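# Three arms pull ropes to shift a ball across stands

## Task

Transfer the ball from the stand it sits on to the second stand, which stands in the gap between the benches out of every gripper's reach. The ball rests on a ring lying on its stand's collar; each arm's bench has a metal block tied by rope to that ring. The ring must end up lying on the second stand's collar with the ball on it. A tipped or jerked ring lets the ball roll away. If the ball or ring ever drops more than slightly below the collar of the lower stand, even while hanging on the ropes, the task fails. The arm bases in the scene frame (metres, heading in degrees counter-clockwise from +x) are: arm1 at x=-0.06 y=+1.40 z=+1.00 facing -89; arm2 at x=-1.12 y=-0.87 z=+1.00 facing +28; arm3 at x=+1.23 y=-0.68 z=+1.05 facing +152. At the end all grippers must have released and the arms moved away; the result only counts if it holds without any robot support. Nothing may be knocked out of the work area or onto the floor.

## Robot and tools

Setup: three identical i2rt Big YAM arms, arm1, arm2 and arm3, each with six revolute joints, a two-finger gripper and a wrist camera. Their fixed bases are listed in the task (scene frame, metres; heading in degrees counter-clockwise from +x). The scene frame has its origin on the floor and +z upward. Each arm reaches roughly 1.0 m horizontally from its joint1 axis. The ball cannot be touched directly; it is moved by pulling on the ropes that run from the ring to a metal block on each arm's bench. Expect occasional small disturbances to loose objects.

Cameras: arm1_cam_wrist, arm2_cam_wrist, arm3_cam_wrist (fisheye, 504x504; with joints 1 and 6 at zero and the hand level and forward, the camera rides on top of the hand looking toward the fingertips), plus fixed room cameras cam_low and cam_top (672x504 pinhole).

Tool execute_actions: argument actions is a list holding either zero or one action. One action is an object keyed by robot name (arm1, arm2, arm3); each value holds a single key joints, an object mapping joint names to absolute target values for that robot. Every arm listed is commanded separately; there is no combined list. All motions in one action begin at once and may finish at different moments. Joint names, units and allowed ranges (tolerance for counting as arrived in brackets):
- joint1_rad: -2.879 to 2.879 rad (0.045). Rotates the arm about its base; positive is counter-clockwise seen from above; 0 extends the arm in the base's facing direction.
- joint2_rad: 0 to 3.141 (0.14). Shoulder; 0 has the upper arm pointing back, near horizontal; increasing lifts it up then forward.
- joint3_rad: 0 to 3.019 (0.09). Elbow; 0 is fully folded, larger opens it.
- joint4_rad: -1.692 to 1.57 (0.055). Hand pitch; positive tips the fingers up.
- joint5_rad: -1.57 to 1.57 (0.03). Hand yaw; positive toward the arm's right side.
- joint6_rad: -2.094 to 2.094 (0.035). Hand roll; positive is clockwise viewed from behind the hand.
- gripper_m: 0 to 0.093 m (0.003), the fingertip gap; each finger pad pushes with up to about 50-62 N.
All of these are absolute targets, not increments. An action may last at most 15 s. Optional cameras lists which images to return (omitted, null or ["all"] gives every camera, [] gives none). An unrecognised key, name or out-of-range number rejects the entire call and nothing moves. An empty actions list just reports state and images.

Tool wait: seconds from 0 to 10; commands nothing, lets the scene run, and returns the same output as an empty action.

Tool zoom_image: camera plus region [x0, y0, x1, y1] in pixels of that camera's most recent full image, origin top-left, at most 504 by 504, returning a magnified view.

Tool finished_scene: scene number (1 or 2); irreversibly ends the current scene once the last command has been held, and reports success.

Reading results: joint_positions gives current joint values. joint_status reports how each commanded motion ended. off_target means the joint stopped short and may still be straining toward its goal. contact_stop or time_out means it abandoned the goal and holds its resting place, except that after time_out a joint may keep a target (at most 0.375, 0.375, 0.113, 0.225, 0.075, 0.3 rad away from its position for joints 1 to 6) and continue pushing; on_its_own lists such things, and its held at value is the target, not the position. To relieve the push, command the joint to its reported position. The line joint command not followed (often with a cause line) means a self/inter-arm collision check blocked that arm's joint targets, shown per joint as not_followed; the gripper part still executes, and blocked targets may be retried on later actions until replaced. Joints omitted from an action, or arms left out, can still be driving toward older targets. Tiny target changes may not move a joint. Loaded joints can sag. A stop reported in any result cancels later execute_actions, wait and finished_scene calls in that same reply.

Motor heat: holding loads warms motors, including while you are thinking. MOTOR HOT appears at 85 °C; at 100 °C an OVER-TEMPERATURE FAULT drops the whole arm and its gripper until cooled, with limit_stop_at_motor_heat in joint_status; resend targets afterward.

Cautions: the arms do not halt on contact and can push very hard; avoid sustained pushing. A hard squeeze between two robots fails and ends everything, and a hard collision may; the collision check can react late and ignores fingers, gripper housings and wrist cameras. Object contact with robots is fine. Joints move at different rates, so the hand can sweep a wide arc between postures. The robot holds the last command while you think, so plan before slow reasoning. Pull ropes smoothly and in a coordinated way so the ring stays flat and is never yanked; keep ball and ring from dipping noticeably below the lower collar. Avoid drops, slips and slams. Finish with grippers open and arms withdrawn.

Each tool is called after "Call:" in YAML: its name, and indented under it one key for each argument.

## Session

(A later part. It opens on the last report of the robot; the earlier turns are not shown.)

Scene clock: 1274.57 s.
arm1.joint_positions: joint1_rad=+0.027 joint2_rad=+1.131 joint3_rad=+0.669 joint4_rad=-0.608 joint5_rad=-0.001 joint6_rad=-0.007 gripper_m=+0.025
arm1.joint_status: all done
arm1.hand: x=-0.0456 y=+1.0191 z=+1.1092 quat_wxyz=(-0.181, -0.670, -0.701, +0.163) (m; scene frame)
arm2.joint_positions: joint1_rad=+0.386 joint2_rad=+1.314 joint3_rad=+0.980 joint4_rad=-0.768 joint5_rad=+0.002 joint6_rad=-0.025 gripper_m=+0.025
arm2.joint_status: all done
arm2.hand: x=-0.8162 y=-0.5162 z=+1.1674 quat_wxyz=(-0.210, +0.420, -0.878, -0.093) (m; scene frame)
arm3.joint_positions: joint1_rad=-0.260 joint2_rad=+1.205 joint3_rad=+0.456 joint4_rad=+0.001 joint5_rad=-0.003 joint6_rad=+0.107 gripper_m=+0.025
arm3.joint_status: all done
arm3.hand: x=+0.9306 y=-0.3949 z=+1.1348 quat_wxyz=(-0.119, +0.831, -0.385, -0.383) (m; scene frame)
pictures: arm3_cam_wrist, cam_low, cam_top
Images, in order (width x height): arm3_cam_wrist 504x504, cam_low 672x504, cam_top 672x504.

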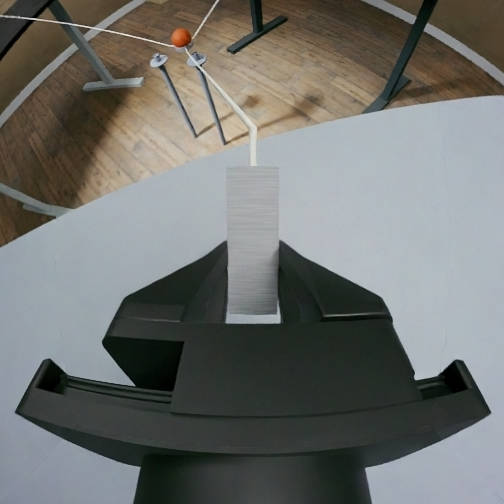

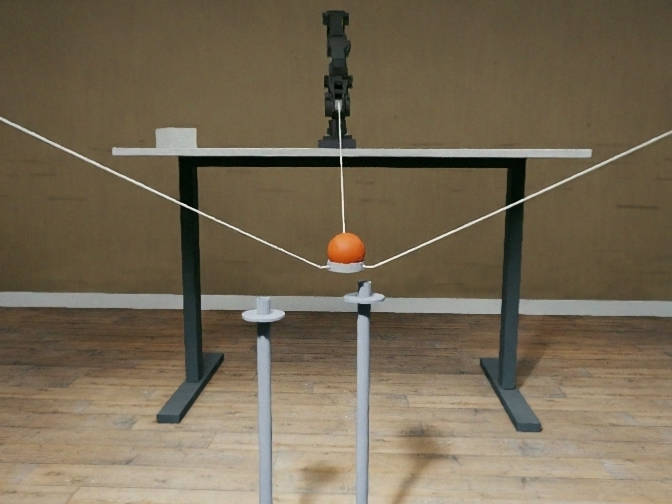

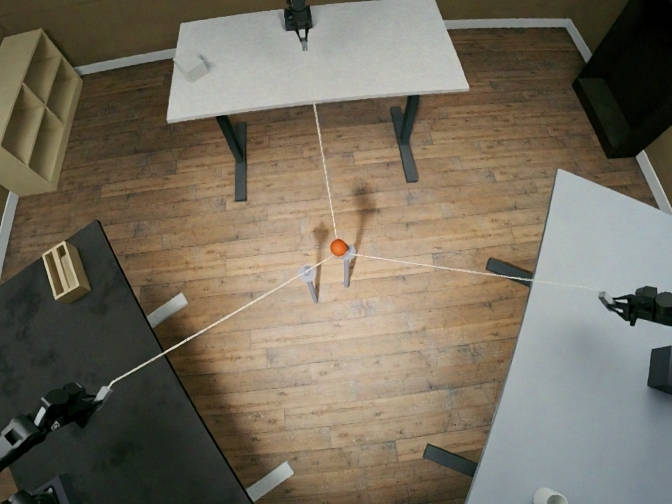

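Call:
execute_actions:
  actions:
    - {"arm1":{"joints":{"joint1_rad":0.124,"joint2_rad":1.074,"joint3_rad":0.651}},"arm2":{"joints":{"joint1_rad":0.348,"joint2_rad":1.398,"joint3_rad":1.134}},"arm3":{"joints":{"joint1_rad":-0.346,"joint2_rad":1.129,"joint3_rad":0.419}}}
  cameras: ["cam_low"]

Call:
zoom_image:
  camera: "cam_low"
  region: [290, 220, 430, 320]

Scene clock: 1325.13 s.
arm1.joint_positions: joint1_rad=+0.117 joint2_rad=+1.100 joint3_rad=+0.644 joint4_rad=-0.608 joint5_rad=-0.001 joint6_rad=-0.007 gripper_m=+0.025
arm1.joint_status: all done
arm1.hand: x=-0.0129 y=+1.0312 z=+1.1093 quat_wxyz=(-0.191, -0.637, -0.730, +0.158) (m; scene frame)
arm2.joint_positions: joint1_rad=+0.344 joint2_rad=+1.408 joint3_rad=+1.077 joint4_rad=-0.768 joint5_rad=+0.002 joint6_rad=-0.025 gripper_m=+0.025
arm2.joint_status: all done
arm2.hand: x=-0.7766 y=-0.5019 z=+1.1698 quat_wxyz=(-0.214, +0.401, -0.886, -0.089) (m; scene frame)
arm3.joint_positions: joint1_rad=-0.338 joint2_rad=+1.151 joint3_rad=+0.410 joint4_rad=+0.001 joint5_rad=-0.004 joint6_rad=+0.107 gripper_m=+0.025
arm3.joint_status: all done
arm3.hand: x=+0.9647 y=-0.3853 z=+1.1330 quat_wxyz=(-0.134, +0.815, -0.416, -0.381) (m; scene frame)
pictures: cam_low
Images, in order (width x height): cam_low 672x504.

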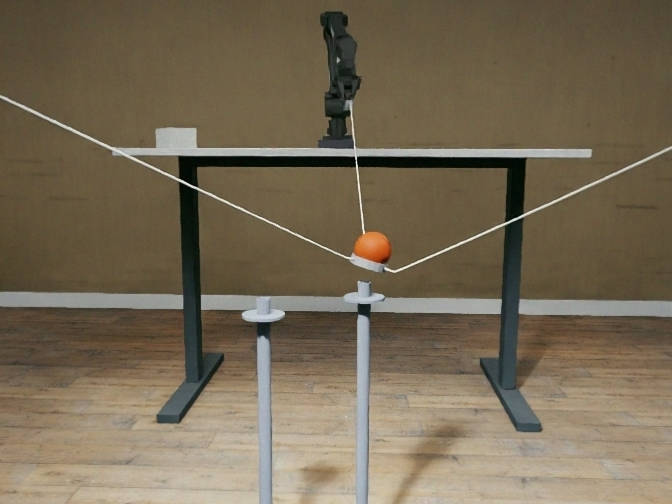

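Region (290, 220, 430, 320) of cam_low's 672x504 image, scaled by 3.600, with more detail than that image has; it fills the top 360 rows of this view, and the rest is white.

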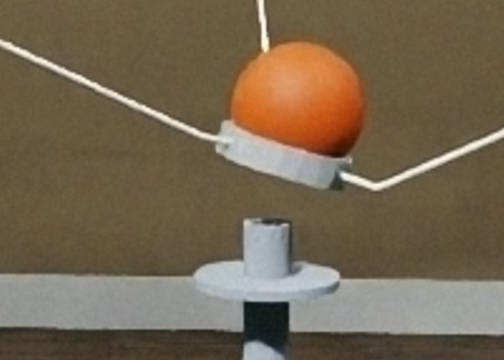

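Call:
execute_actions:
  actions: []
  cameras: ["cam_low","cam_top","arm3_cam_wrist"]

Call:
zoom_image:
  camera: "cam_low"
  region: [290, 220, 430, 320]

Call:
zoom_image:
  camera: "cam_top"
  region: [300, 215, 380, 295]

Call:
zoom_image:
  camera: "arm3_cam_wrist"
  region: [100, 10, 240, 110]

Scene clock: 1359.27 s.
arm1.joint_positions: joint1_rad=+0.117 joint2_rad=+1.100 joint3_rad=+0.644 joint4_rad=-0.608 joint5_rad=-0.001 joint6_rad=-0.007 gripper_m=+0.025
arm1.joint_status: all done
arm1.hand: x=-0.0129 y=+1.0312 z=+1.1093 quat_wxyz=(-0.191, -0.637, -0.730, +0.158) (m; scene frame)
arm2.joint_positions: joint1_rad=+0.344 joint2_rad=+1.408 joint3_rad=+1.077 joint4_rad=-0.768 joint5_rad=+0.002 joint6_rad=-0.025 gripper_m=+0.025
arm2.joint_status: all done
arm2.hand: x=-0.7766 y=-0.5019 z=+1.1698 quat_wxyz=(-0.214, +0.401, -0.886, -0.089) (m; scene frame)
arm3.joint_positions: joint1_rad=-0.338 joint2_rad=+1.151 joint3_rad=+0.410 joint4_rad=+0.001 joint5_rad=-0.004 joint6_rad=+0.107 gripper_m=+0.025
arm3.joint_status: all done
arm3.hand: x=+0.9647 y=-0.3853 z=+1.1330 quat_wxyz=(-0.134, +0.815, -0.416, -0.381) (m; scene frame)
pictures: arm3_cam_wrist, cam_low, cam_top
Images, in order (width x height): arm3_cam_wrist 504x504, cam_low 672x504, cam_top 672x504.

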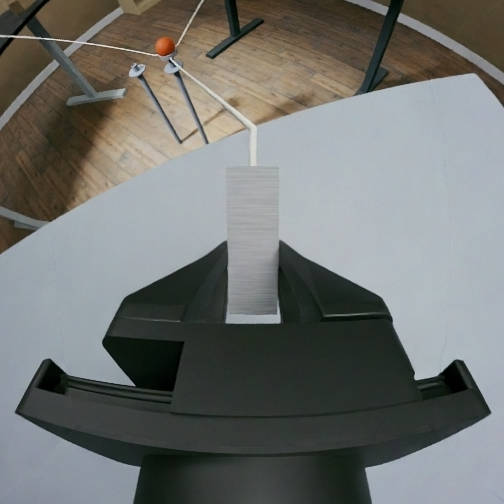

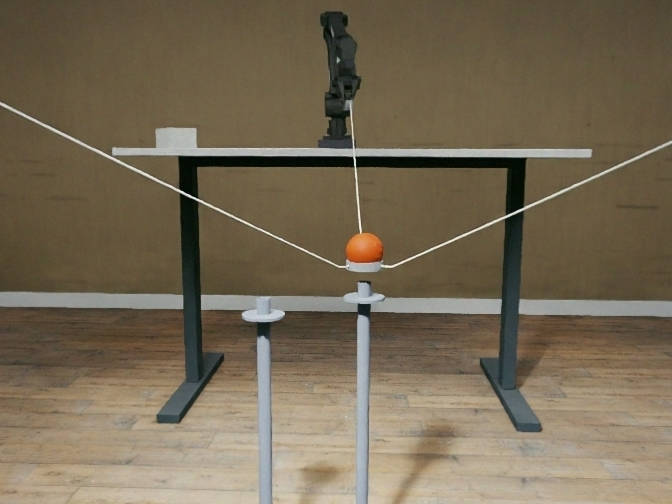

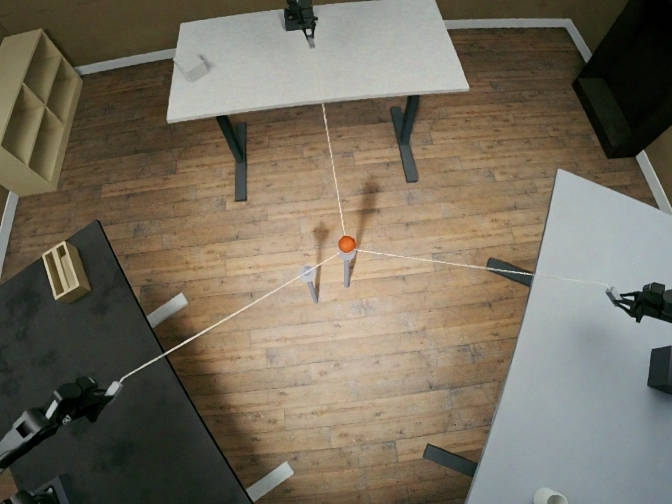

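Region (290, 220, 430, 320) of cam_low's 672x504 image, scaled by 3.600, with more detail than that image has; it fills the top 360 rows of this view, and the rest is white.

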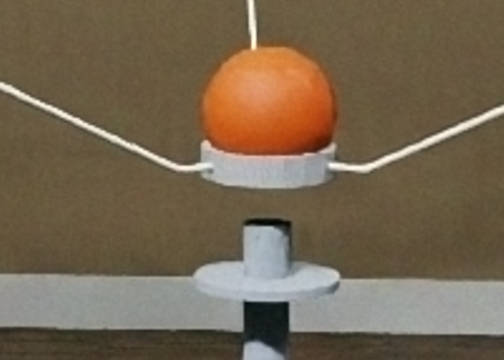

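Region (300, 215, 380, 295) of cam_top's 672x504 image, scaled by 6.300, with more detail than that image has.

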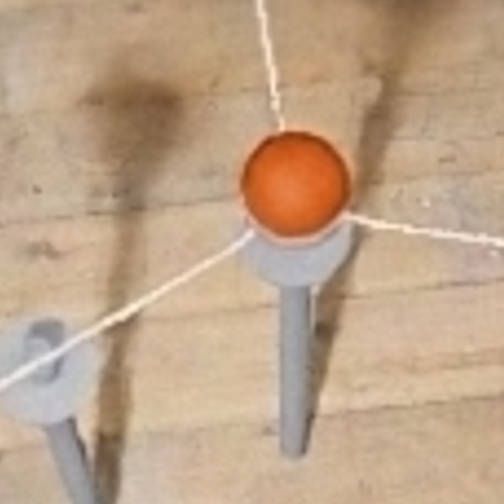

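Region (100, 10, 240, 110) of arm3_cam_wrist's 504x504 image, scaled by 3.600, with more detail than that image has; it fills the top 360 rows of this view, and the rest is white.

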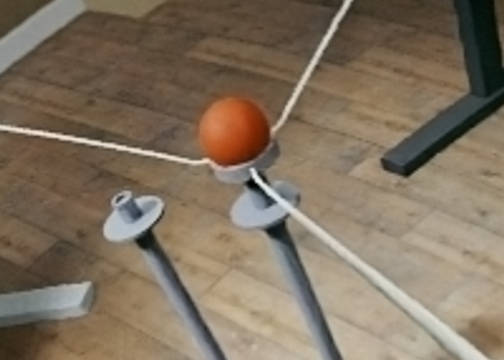

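Call:
execute_actions:
  actions:
    - {"arm1":{"joints":{"joint2_rad":1.144}},"arm2":{"joints":{"joint2_rad":1.430}},"arm3":{"joints":{"joint2_rad":1.194}}}
  cameras: ["cam_low"]

Call:
zoom_image:
  camera: "cam_low"
  region: [290, 220, 430, 320]

Scene clock: 1382.07 s.
arm1.joint_positions: joint1_rad=+0.117 joint2_rad=+1.152 joint3_rad=+0.644 joint4_rad=-0.608 joint5_rad=-0.001 joint6_rad=-0.007 gripper_m=+0.025
arm1.joint_status: all done
arm1.hand: x=-0.0128 y=+1.0326 z=+1.0909 quat_wxyz=(-0.172, -0.641, -0.735, +0.141) (m; scene frame)
arm2.joint_positions: joint1_rad=+0.344 joint2_rad=+1.434 joint3_rad=+1.077 joint4_rad=-0.768 joint5_rad=+0.002 joint6_rad=-0.025 gripper_m=+0.025
arm2.joint_status: all done
arm2.hand: x=-0.7760 y=-0.5013 z=+1.1572 quat_wxyz=(-0.202, +0.402, -0.889, -0.084) (m; scene frame)
arm3.joint_positions: joint1_rad=-0.338 joint2_rad=+1.198 joint3_rad=+0.410 joint4_rad=+0.001 joint5_rad=-0.004 joint6_rad=+0.107 gripper_m=+0.025
arm3.joint_status: all done
arm3.hand: x=+0.9664 y=-0.3875 z=+1.1157 quat_wxyz=(-0.127, +0.823, -0.420, -0.361) (m; scene frame)
pictures: cam_low
Images, in order (width x height): cam_low 672x504.

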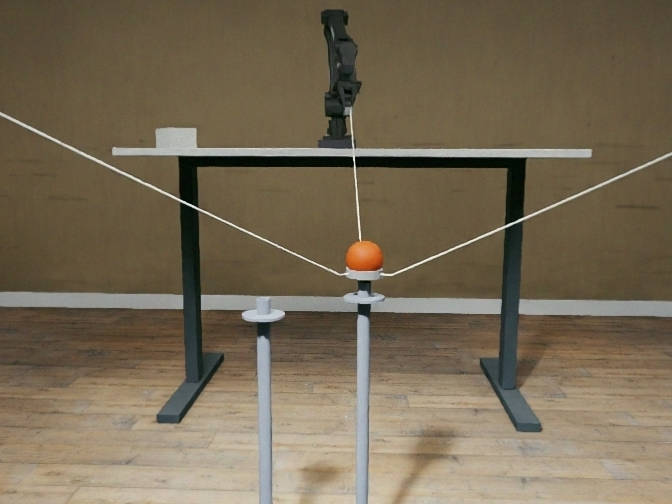

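Region (290, 220, 430, 320) of cam_low's 672x504 image, scaled by 3.600, with more detail than that image has; it fills the top 360 rows of this view, and the rest is white.

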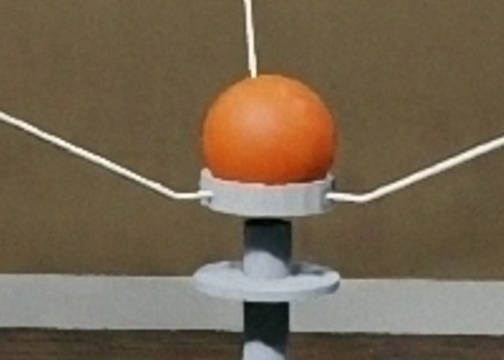

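Call:
execute_actions:
  actions: []
  cameras: ["cam_low","cam_top","arm3_cam_wrist"]

Call:
zoom_image:
  camera: "cam_low"
  region: [290, 220, 430, 320]

Call:
zoom_image:
  camera: "cam_top"
  region: [300, 215, 380, 295]

Call:
zoom_image:
  camera: "arm3_cam_wrist"
  region: [110, 10, 222, 90]

Scene clock: 1393.97 s.
arm1.joint_positions: joint1_rad=+0.117 joint2_rad=+1.152 joint3_rad=+0.644 joint4_rad=-0.608 joint5_rad=-0.001 joint6_rad=-0.007 gripper_m=+0.025
arm1.joint_status: all done
arm1.hand: x=-0.0128 y=+1.0326 z=+1.0909 quat_wxyz=(-0.172, -0.641, -0.735, +0.141) (m; scene frame)
arm2.joint_positions: joint1_rad=+0.344 joint2_rad=+1.434 joint3_rad=+1.077 joint4_rad=-0.768 joint5_rad=+0.002 joint6_rad=-0.025 gripper_m=+0.025
arm2.joint_status: all done
arm2.hand: x=-0.7760 y=-0.5013 z=+1.1572 quat_wxyz=(-0.202, +0.402, -0.889, -0.084) (m; scene frame)
arm3.joint_positions: joint1_rad=-0.338 joint2_rad=+1.198 joint3_rad=+0.410 joint4_rad=+0.001 joint5_rad=-0.004 joint6_rad=+0.107 gripper_m=+0.025
arm3.joint_status: all done
arm3.hand: x=+0.9664 y=-0.3875 z=+1.1157 quat_wxyz=(-0.127, +0.823, -0.420, -0.361) (m; scene frame)
pictures: arm3_cam_wrist, cam_low, cam_top
Images, in order (width x height): arm3_cam_wrist 504x504, cam_low 672x504, cam_top 672x504.

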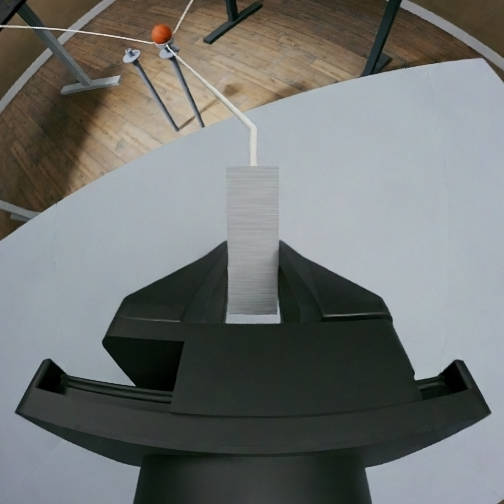

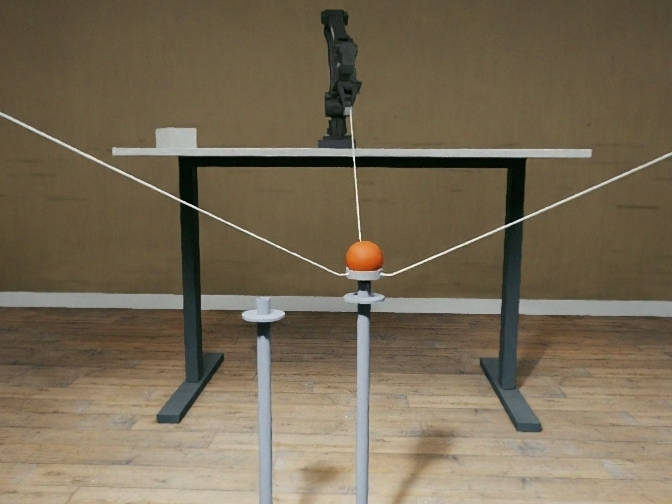

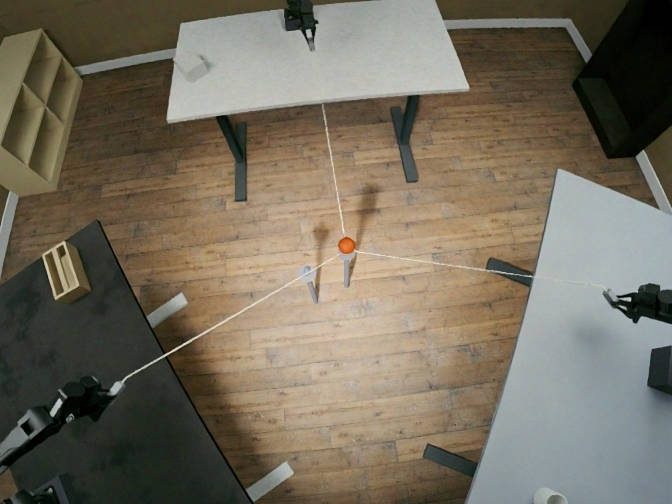

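Region (290, 220, 430, 320) of cam_low's 672x504 image, scaled by 3.600, with more detail than that image has; it fills the top 360 rows of this view, and the rest is white.

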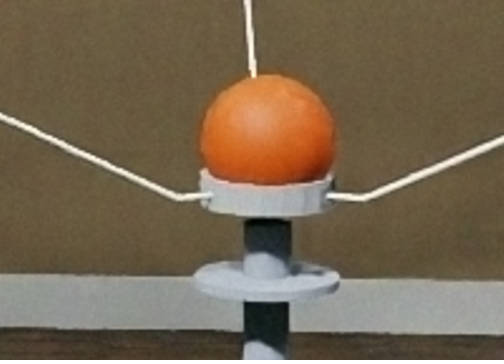

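Region (300, 215, 380, 295) of cam_top's 672x504 image, scaled by 6.300, with more detail than that image has.

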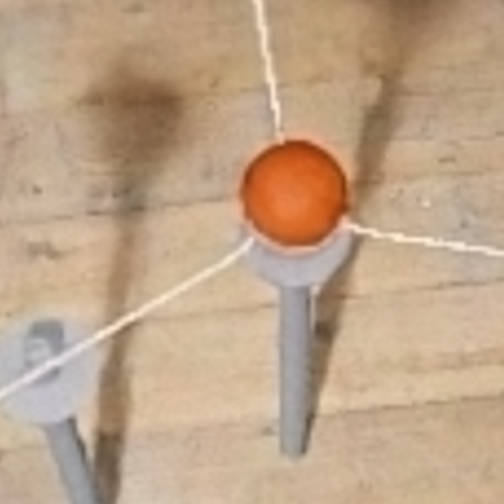

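Region (110, 10, 222, 90) of arm3_cam_wrist's 504x504 image, scaled by 4.500, with more detail than that image has; it fills the top 360 rows of this view, and the rest is white.

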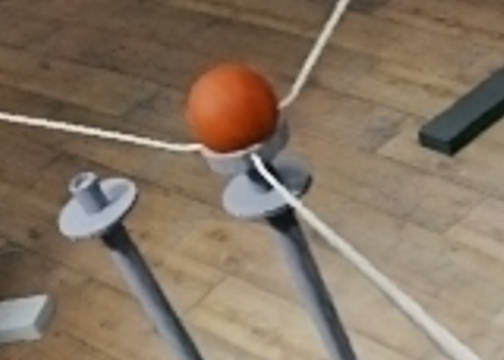

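Call:
execute_actions:
  actions:
    - {"arm1":{"joints":{"joint2_rad":1.192}},"arm2":{"joints":{"joint2_rad":1.463}},"arm3":{"joints":{"joint2_rad":1.240}}}
  cameras: ["cam_low","cam_top","arm3_cam_wrist"]

Call:
zoom_image:
  camera: "cam_low"
  region: [290, 220, 430, 320]

Call:
zoom_image:
  camera: "arm3_cam_wrist"
  region: [110, 0, 222, 80]

Scene clock: 1411.20 s.
arm1.joint_positions: joint1_rad=+0.117 joint2_rad=+1.197 joint3_rad=+0.644 joint4_rad=-0.608 joint5_rad=-0.001 joint6_rad=-0.007 gripper_m=+0.025
arm1.joint_status: all done
arm1.hand: x=-0.0128 y=+1.0346 z=+1.0755 quat_wxyz=(-0.156, -0.644, -0.738, +0.126) (m; scene frame)
arm2.joint_positions: joint1_rad=+0.344 joint2_rad=+1.465 joint3_rad=+1.077 joint4_rad=-0.768 joint5_rad=+0.002 joint6_rad=-0.025 gripper_m=+0.025
arm2.joint_status: all done
arm2.hand: x=-0.7756 y=-0.5009 z=+1.1424 quat_wxyz=(-0.188, +0.404, -0.892, -0.079) (m; scene frame)
arm3.joint_positions: joint1_rad=-0.338 joint2_rad=+1.242 joint3_rad=+0.410 joint4_rad=+0.001 joint5_rad=-0.004 joint6_rad=+0.107 gripper_m=+0.025
arm3.joint_status: all done
arm3.hand: x=+0.9684 y=-0.3901 z=+1.0998 quat_wxyz=(-0.120, +0.830, -0.424, -0.342) (m; scene frame)
pictures: arm3_cam_wrist, cam_low, cam_top
Images, in order (width x height): arm3_cam_wrist 504x504, cam_low 672x504, cam_top 672x504.

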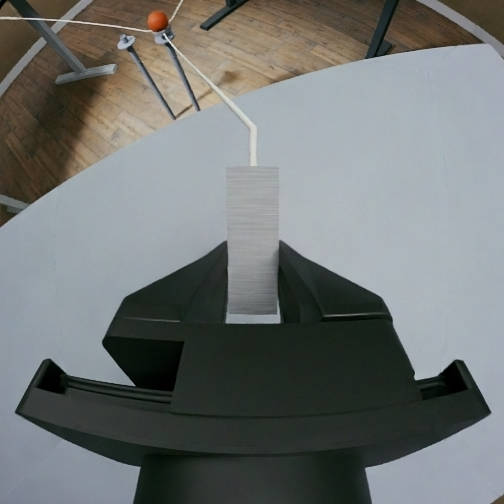

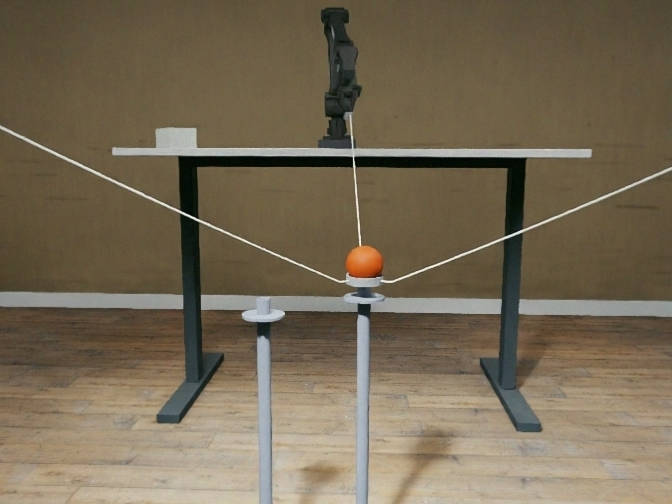

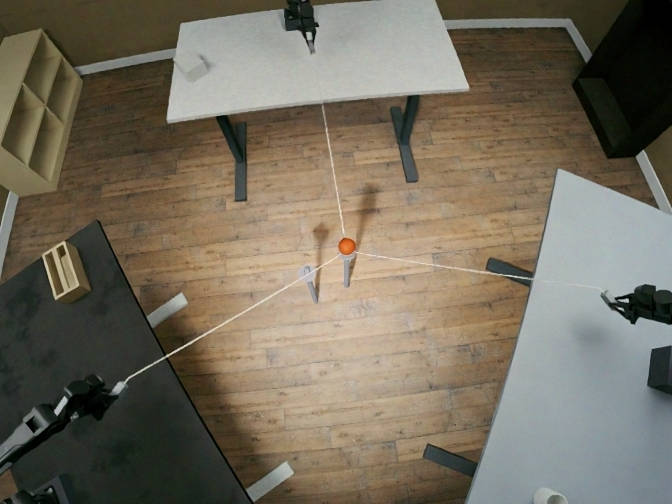

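Region (290, 220, 430, 320) of cam_low's 672x504 image, scaled by 3.600, with more detail than that image has; it fills the top 360 rows of this view, and the rest is white.

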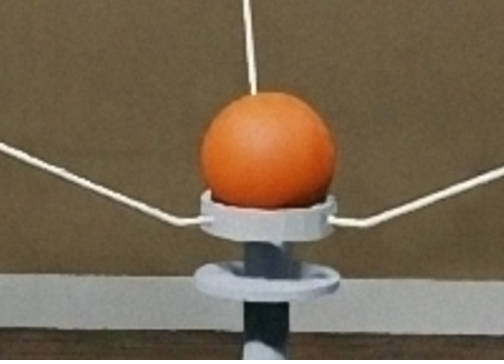

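Region (110, 0, 222, 80) of arm3_cam_wrist's 504x504 image, scaled by 4.500, with more detail than that image has; it fills the top 360 rows of this view, and the rest is white.

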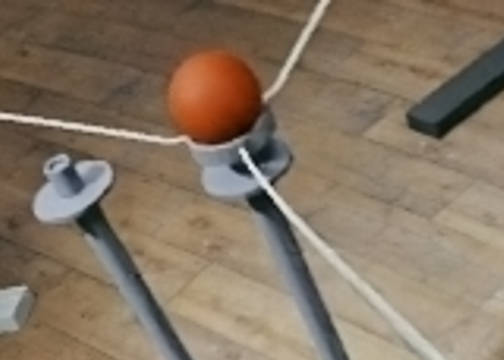

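Call:
execute_actions:
  actions:
    - {"arm1":{"joints":{"joint2_rad":1.273,"joint3_rad":0.678}},"arm2":{"joints":{"joint2_rad":1.519}},"arm3":{"joints":{"joint2_rad":1.316,"joint3_rad":0.444}}}
  cameras: ["cam_low","cam_top"]

Call:
zoom_image:
  camera: "cam_low"
  region: [290, 220, 430, 320]

Scene clock: 1454.80 s.
arm1.joint_positions: joint1_rad=+0.117 joint2_rad=+1.282 joint3_rad=+0.644 joint4_rad=-0.608 joint5_rad=-0.001 joint6_rad=-0.007 gripper_m=+0.025
arm1.joint_status: all done
arm1.hand: x=-0.0131 y=+1.0402 z=+1.0460 quat_wxyz=(-0.124, -0.649, -0.744, +0.099) (m; scene frame)
arm2.joint_positions: joint1_rad=+0.344 joint2_rad=+1.526 joint3_rad=+1.077 joint4_rad=-0.768 joint5_rad=+0.002 joint6_rad=-0.025 gripper_m=+0.025
arm2.joint_status: all done
arm2.hand: x=-0.7757 y=-0.5010 z=+1.1133 quat_wxyz=(-0.161, +0.406, -0.897, -0.067) (m; scene frame)
arm3.joint_positions: joint1_rad=-0.338 joint2_rad=+1.320 joint3_rad=+0.410 joint4_rad=+0.001 joint5_rad=-0.004 joint6_rad=+0.107 gripper_m=+0.025
arm3.joint_status: all done
arm3.hand: x=+0.9732 y=-0.3960 z=+1.0716 quat_wxyz=(-0.107, +0.842, -0.430, -0.308) (m; scene frame)
pictures: cam_low, cam_top
Images, in order (width x height): cam_low 672x504, cam_top 672x504.

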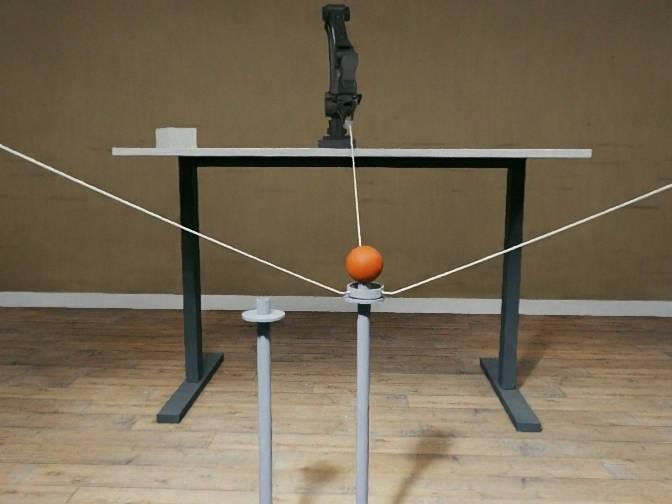

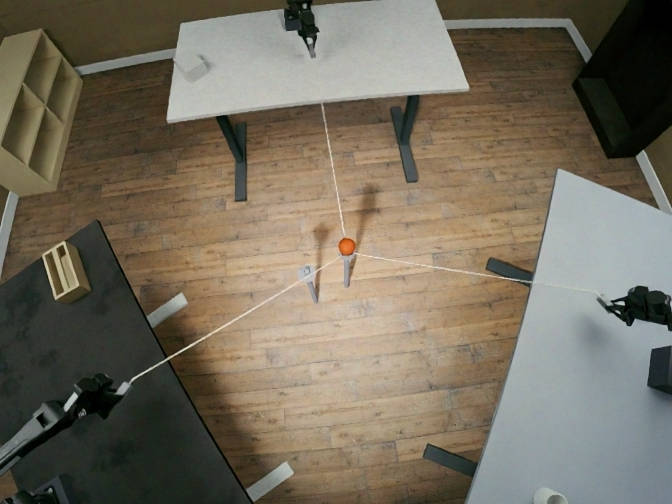

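Region (290, 220, 430, 320) of cam_low's 672x504 image, scaled by 3.600, with more detail than that image has; it fills the top 360 rows of this view, and the rest is white.

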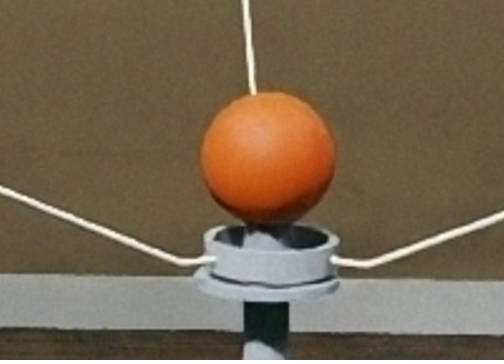

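Call:
execute_actions:
  actions:
    - {"arm1":{"joints":{"joint2_rad":1.536,"joint3_rad":0.766,"joint4_rad":-0.170}},"arm2":{"joints":{"joint2_rad":1.766,"joint3_rad":1.10,"joint4_rad":-0.315}},"arm3":{"joints":{"joint2_rad":1.688,"joint3_rad":0.754,"joint4_rad":-0.051}}}

Call:
zoom_image:
  camera: "cam_low"
  region: [290, 220, 430, 320]

Scene clock: 1506.13 s.
arm1.joint_positions: joint1_rad=+0.117 joint2_rad=+1.551 joint3_rad=+0.724 joint4_rad=-0.199 joint5_rad=-0.001 joint6_rad=-0.007 gripper_m=+0.025
arm1.joint_status: all done
arm1.hand: x=+0.0011 y=+0.9377 z=+1.0119 quat_wxyz=(-0.205, -0.634, -0.726, +0.170) (m; scene frame)
arm2.joint_positions: joint1_rad=+0.344 joint2_rad=+1.772 joint3_rad=+1.077 joint4_rad=-0.330 joint5_rad=+0.002 joint6_rad=-0.025 gripper_m=+0.025
arm2.joint_status: all done
arm2.hand: x=-0.7196 y=-0.4402 z=+1.0305 quat_wxyz=(-0.246, +0.397, -0.878, -0.103) (m; scene frame)
arm3.joint_positions: joint1_rad=-0.338 joint2_rad=+1.689 joint3_rad=+0.726 joint4_rad=-0.048 joint5_rad=-0.002 joint6_rad=+0.107 gripper_m=+0.025
arm3.joint_status: all done
arm3.hand: x=+0.9032 y=-0.3197 z=+1.0295 quat_wxyz=(-0.090, +0.856, -0.437, -0.262) (m; scene frame)
pictures: arm1_cam_wrist, arm2_cam_wrist, arm3_cam_wrist, cam_low, cam_top
Images, in order (width x height): arm1_cam_wrist 504x504, arm2_cam_wrist 504x504, arm3_cam_wrist 504x504, cam_low 672x504, cam_top 672x504.

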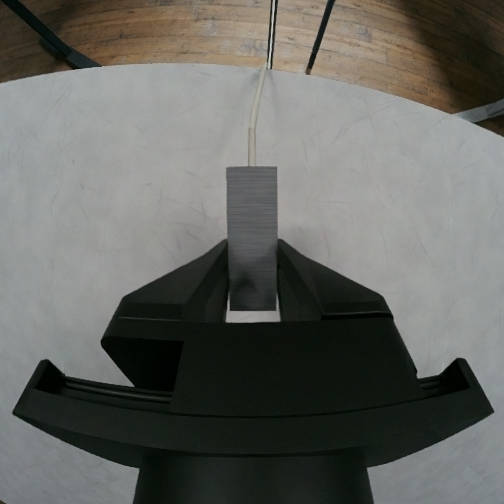

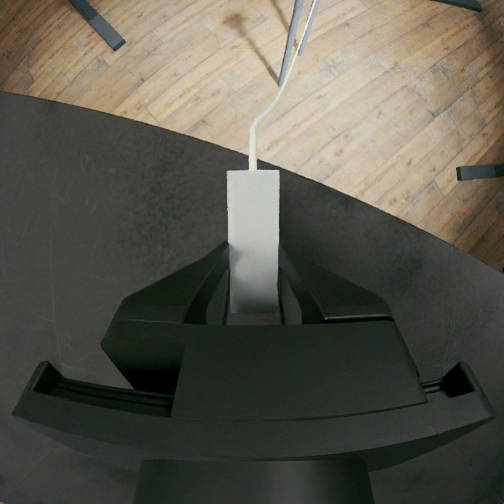

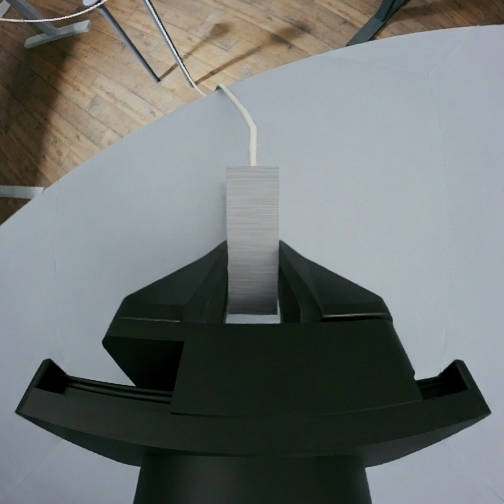

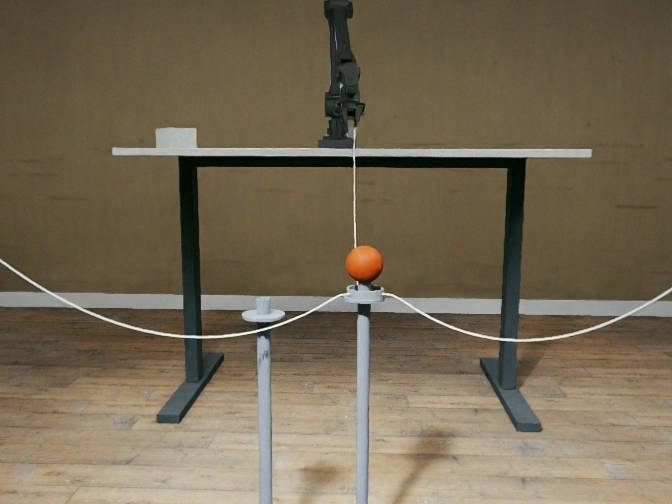

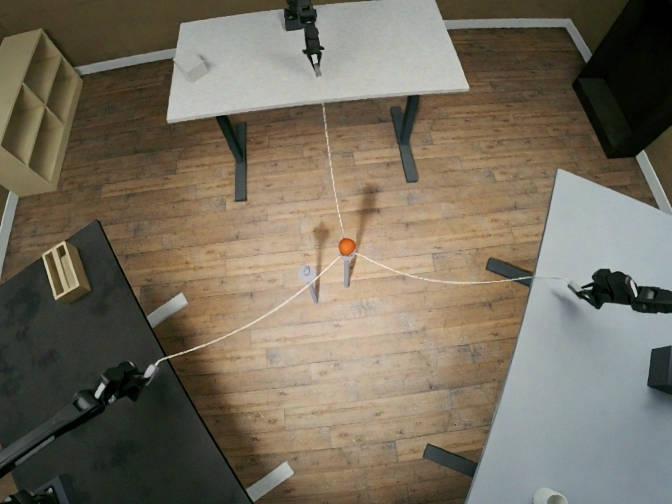

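Region (290, 220, 430, 320) of cam_low's 672x504 image, scaled by 3.600, with more detail than that image has; it fills the top 360 rows of this view, and the rest is white.

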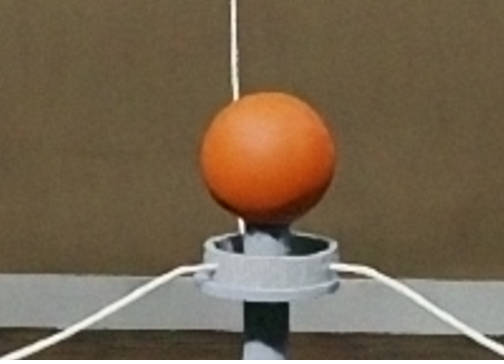

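Call:
execute_actions:
  actions:
    - {"arm1":{"joints":{"joint2_rad":1.635,"joint4_rad":-0.158}},"arm2":{"joints":{"joint2_rad":1.848}},"arm3":{"joints":{"joint2_rad":1.810}}}
  cameras: ["arm1_cam_wrist","arm2_cam_wrist","arm3_cam_wrist"]

Scene clock: 1522.97 s.
arm1.joint_positions: joint1_rad=+0.117 joint2_rad=+1.647 joint3_rad=+0.724 joint4_rad=-0.181 joint5_rad=-0.001 joint6_rad=-0.007 gripper_m=+0.025
arm1.joint_status: all done
arm1.hand: x=+0.0006 y=+0.9468 z=+0.9715 quat_wxyz=(-0.176, -0.640, -0.734, +0.144) (m; scene frame)
arm2.joint_positions: joint1_rad=+0.344 joint2_rad=+1.854 joint3_rad=+1.077 joint4_rad=-0.327 joint5_rad=+0.002 joint6_rad=-0.025 gripper_m=+0.025
arm2.joint_status: all done
arm2.hand: x=-0.7259 y=-0.4470 z=+0.9851 quat_wxyz=(-0.211, +0.401, -0.887, -0.088) (m; scene frame)
arm3.joint_positions: joint1_rad=-0.338 joint2_rad=+1.820 joint3_rad=+0.728 joint4_rad=-0.049 joint5_rad=-0.002 joint6_rad=+0.107 gripper_m=+0.025
arm3.joint_status: all done
arm3.hand: x=+0.9182 y=-0.3374 z=+0.9712 quat_wxyz=(-0.068, +0.870, -0.443, -0.203) (m; scene frame)
pictures: arm1_cam_wrist, arm2_cam_wrist, arm3_cam_wrist
Images, in order (width x height): arm1_cam_wrist 504x504, arm2_cam_wrist 504x504, arm3_cam_wrist 504x504.

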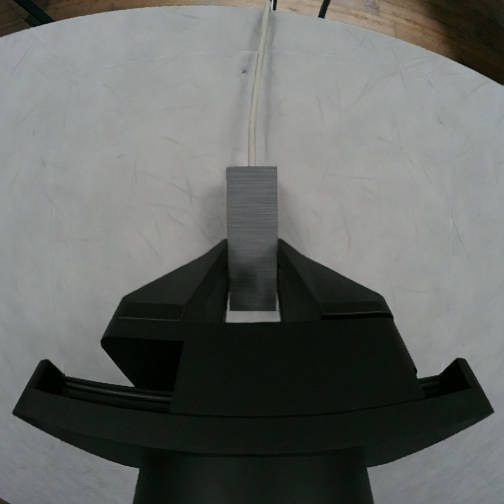

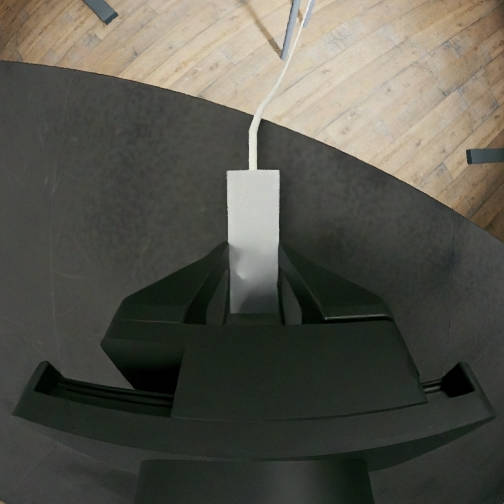

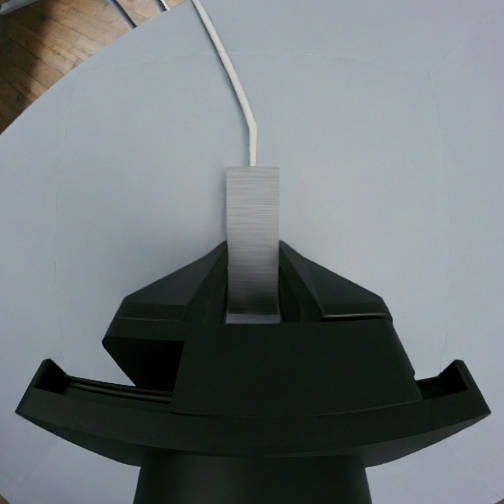

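All three blocks are at bench height. Opening grippers.

Call:
execute_actions:
  actions:
    - {"arm1":{"joints":{"gripper_m":0.05}},"arm2":{"joints":{"gripper_m":0.05}},"arm3":{"joints":{"gripper_m":0.05}}}
  cameras: ["arm1_cam_wrist","arm2_cam_wrist","arm3_cam_wrist"]

Scene clock: 1529.10 s.
arm1.joint_positions: joint1_rad=+0.117 joint2_rad=+1.647 joint3_rad=+0.724 joint4_rad=-0.181 joint5_rad=-0.001 joint6_rad=-0.007 gripper_m=+0.050
arm1.joint_status: all done
arm1.hand: x=+0.0006 y=+0.9466 z=+0.9716 quat_wxyz=(-0.176, -0.640, -0.734, +0.145) (m; scene frame)
arm2.joint_positions: joint1_rad=+0.344 joint2_rad=+1.852 joint3_rad=+1.077 joint4_rad=-0.327 joint5_rad=+0.002 joint6_rad=-0.025 gripper_m=+0.050
arm2.joint_status: all done
arm2.hand: x=-0.7257 y=-0.4467 z=+0.9862 quat_wxyz=(-0.212, +0.401, -0.887, -0.089) (m; scene frame)
arm3.joint_positions: joint1_rad=-0.338 joint2_rad=+1.820 joint3_rad=+0.728 joint4_rad=-0.049 joint5_rad=-0.002 joint6_rad=+0.107 gripper_m=+0.050
arm3.joint_status: all done
arm3.hand: x=+0.9180 y=-0.3373 z=+0.9713 quat_wxyz=(-0.068, +0.870, -0.443, -0.203) (m; scene frame)
pictures: arm1_cam_wrist, arm2_cam_wrist, arm3_cam_wrist
Images, in order (width x height): arm1_cam_wrist 504x504, arm2_cam_wrist 504x504, arm3_cam_wrist 504x504.

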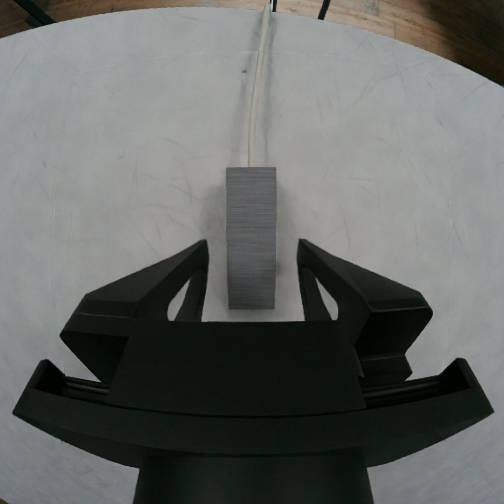

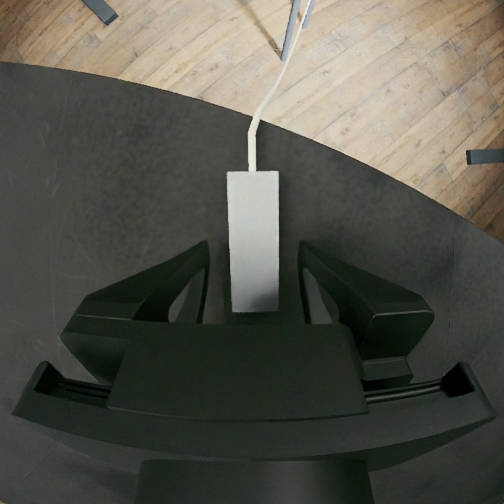

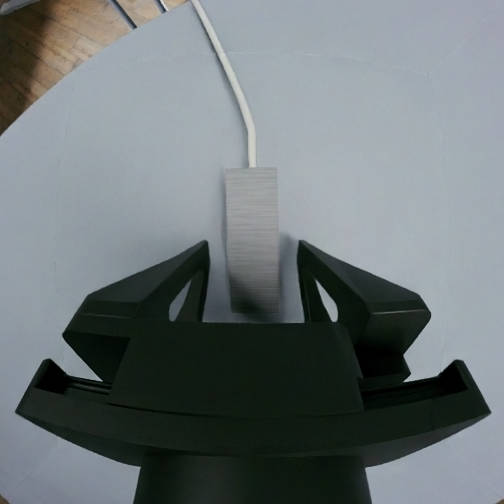

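Call:
execute_actions:
  actions:
    - {"arm1":{"joints":{"joint2_rad":1.15}},"arm2":{"joints":{"joint2_rad":1.40}},"arm3":{"joints":{"joint2_rad":1.32}}}
  cameras: ["cam_low","cam_top"]

Call:
zoom_image:
  camera: "cam_low"
  region: [290, 220, 430, 320]

Scene clock: 1537.90 s.
arm1.joint_positions: joint1_rad=+0.117 joint2_rad=+1.143 joint3_rad=+0.724 joint4_rad=-0.176 joint5_rad=-0.001 joint6_rad=-0.007 gripper_m=+0.050
arm1.joint_status: all done
arm1.hand: x=-0.0003 y=+0.9252 z=+1.2027 quat_wxyz=(-0.354, -0.583, -0.665, +0.302) (m; scene frame)
arm2.joint_positions: joint1_rad=+0.344 joint2_rad=+1.393 joint3_rad=+1.077 joint4_rad=-0.319 joint5_rad=+0.002 joint6_rad=-0.025 gripper_m=+0.050
arm2.joint_status: all done
arm2.hand: x=-0.7205 y=-0.4412 z=+1.2483 quat_wxyz=(-0.414, +0.368, -0.814, -0.174) (m; scene frame)
arm3.joint_positions: joint1_rad=-0.338 joint2_rad=+1.311 joint3_rad=+0.728 joint4_rad=-0.049 joint5_rad=-0.002 joint6_rad=+0.107 gripper_m=+0.050
arm3.joint_status: all done
arm3.hand: x=+0.8889 y=-0.2994 z=+1.2115 quat_wxyz=(-0.153, +0.793, -0.406, -0.426) (m; scene frame)
pictures: cam_low, cam_top
Images, in order (width x height): cam_low 672x504, cam_top 672x504.

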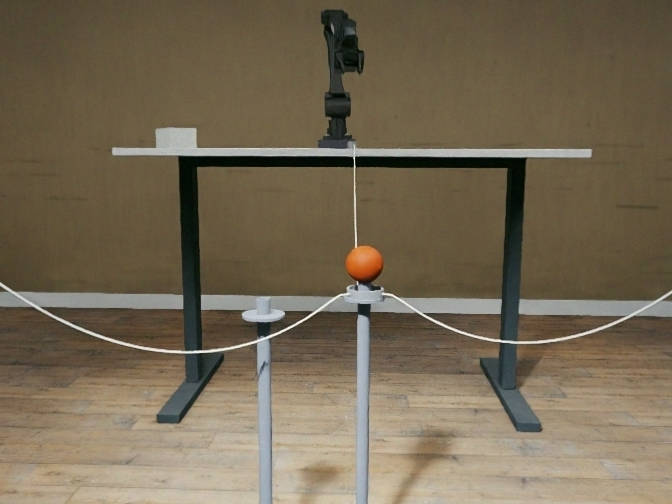

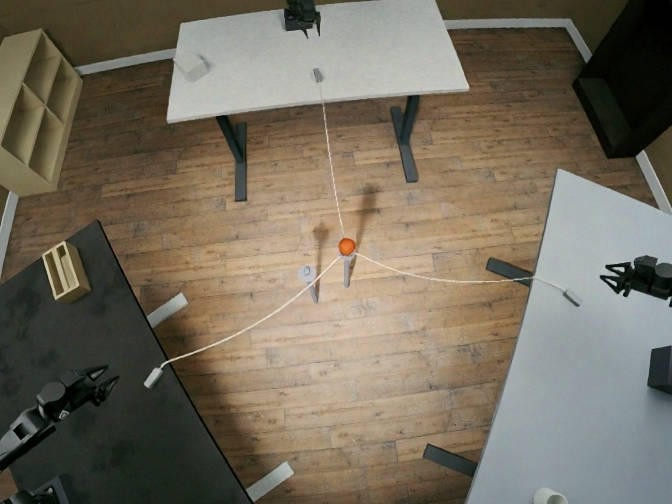

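Region (290, 220, 430, 320) of cam_low's 672x504 image, scaled by 3.600, with more detail than that image has; it fills the top 360 rows of this view, and the rest is white.

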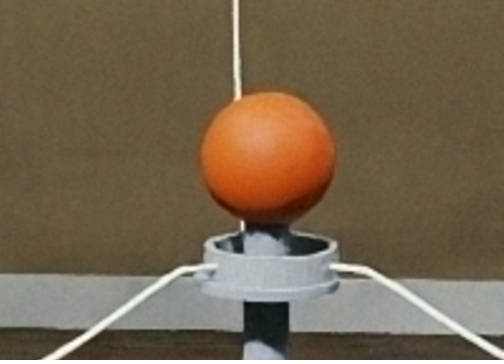

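The ball is on the second stand, the ring is lying on its collar, the blocks are on their benches and the arms are clear.

Call:
finished_scene:
  scene: 1

The scene is finished: the task was done.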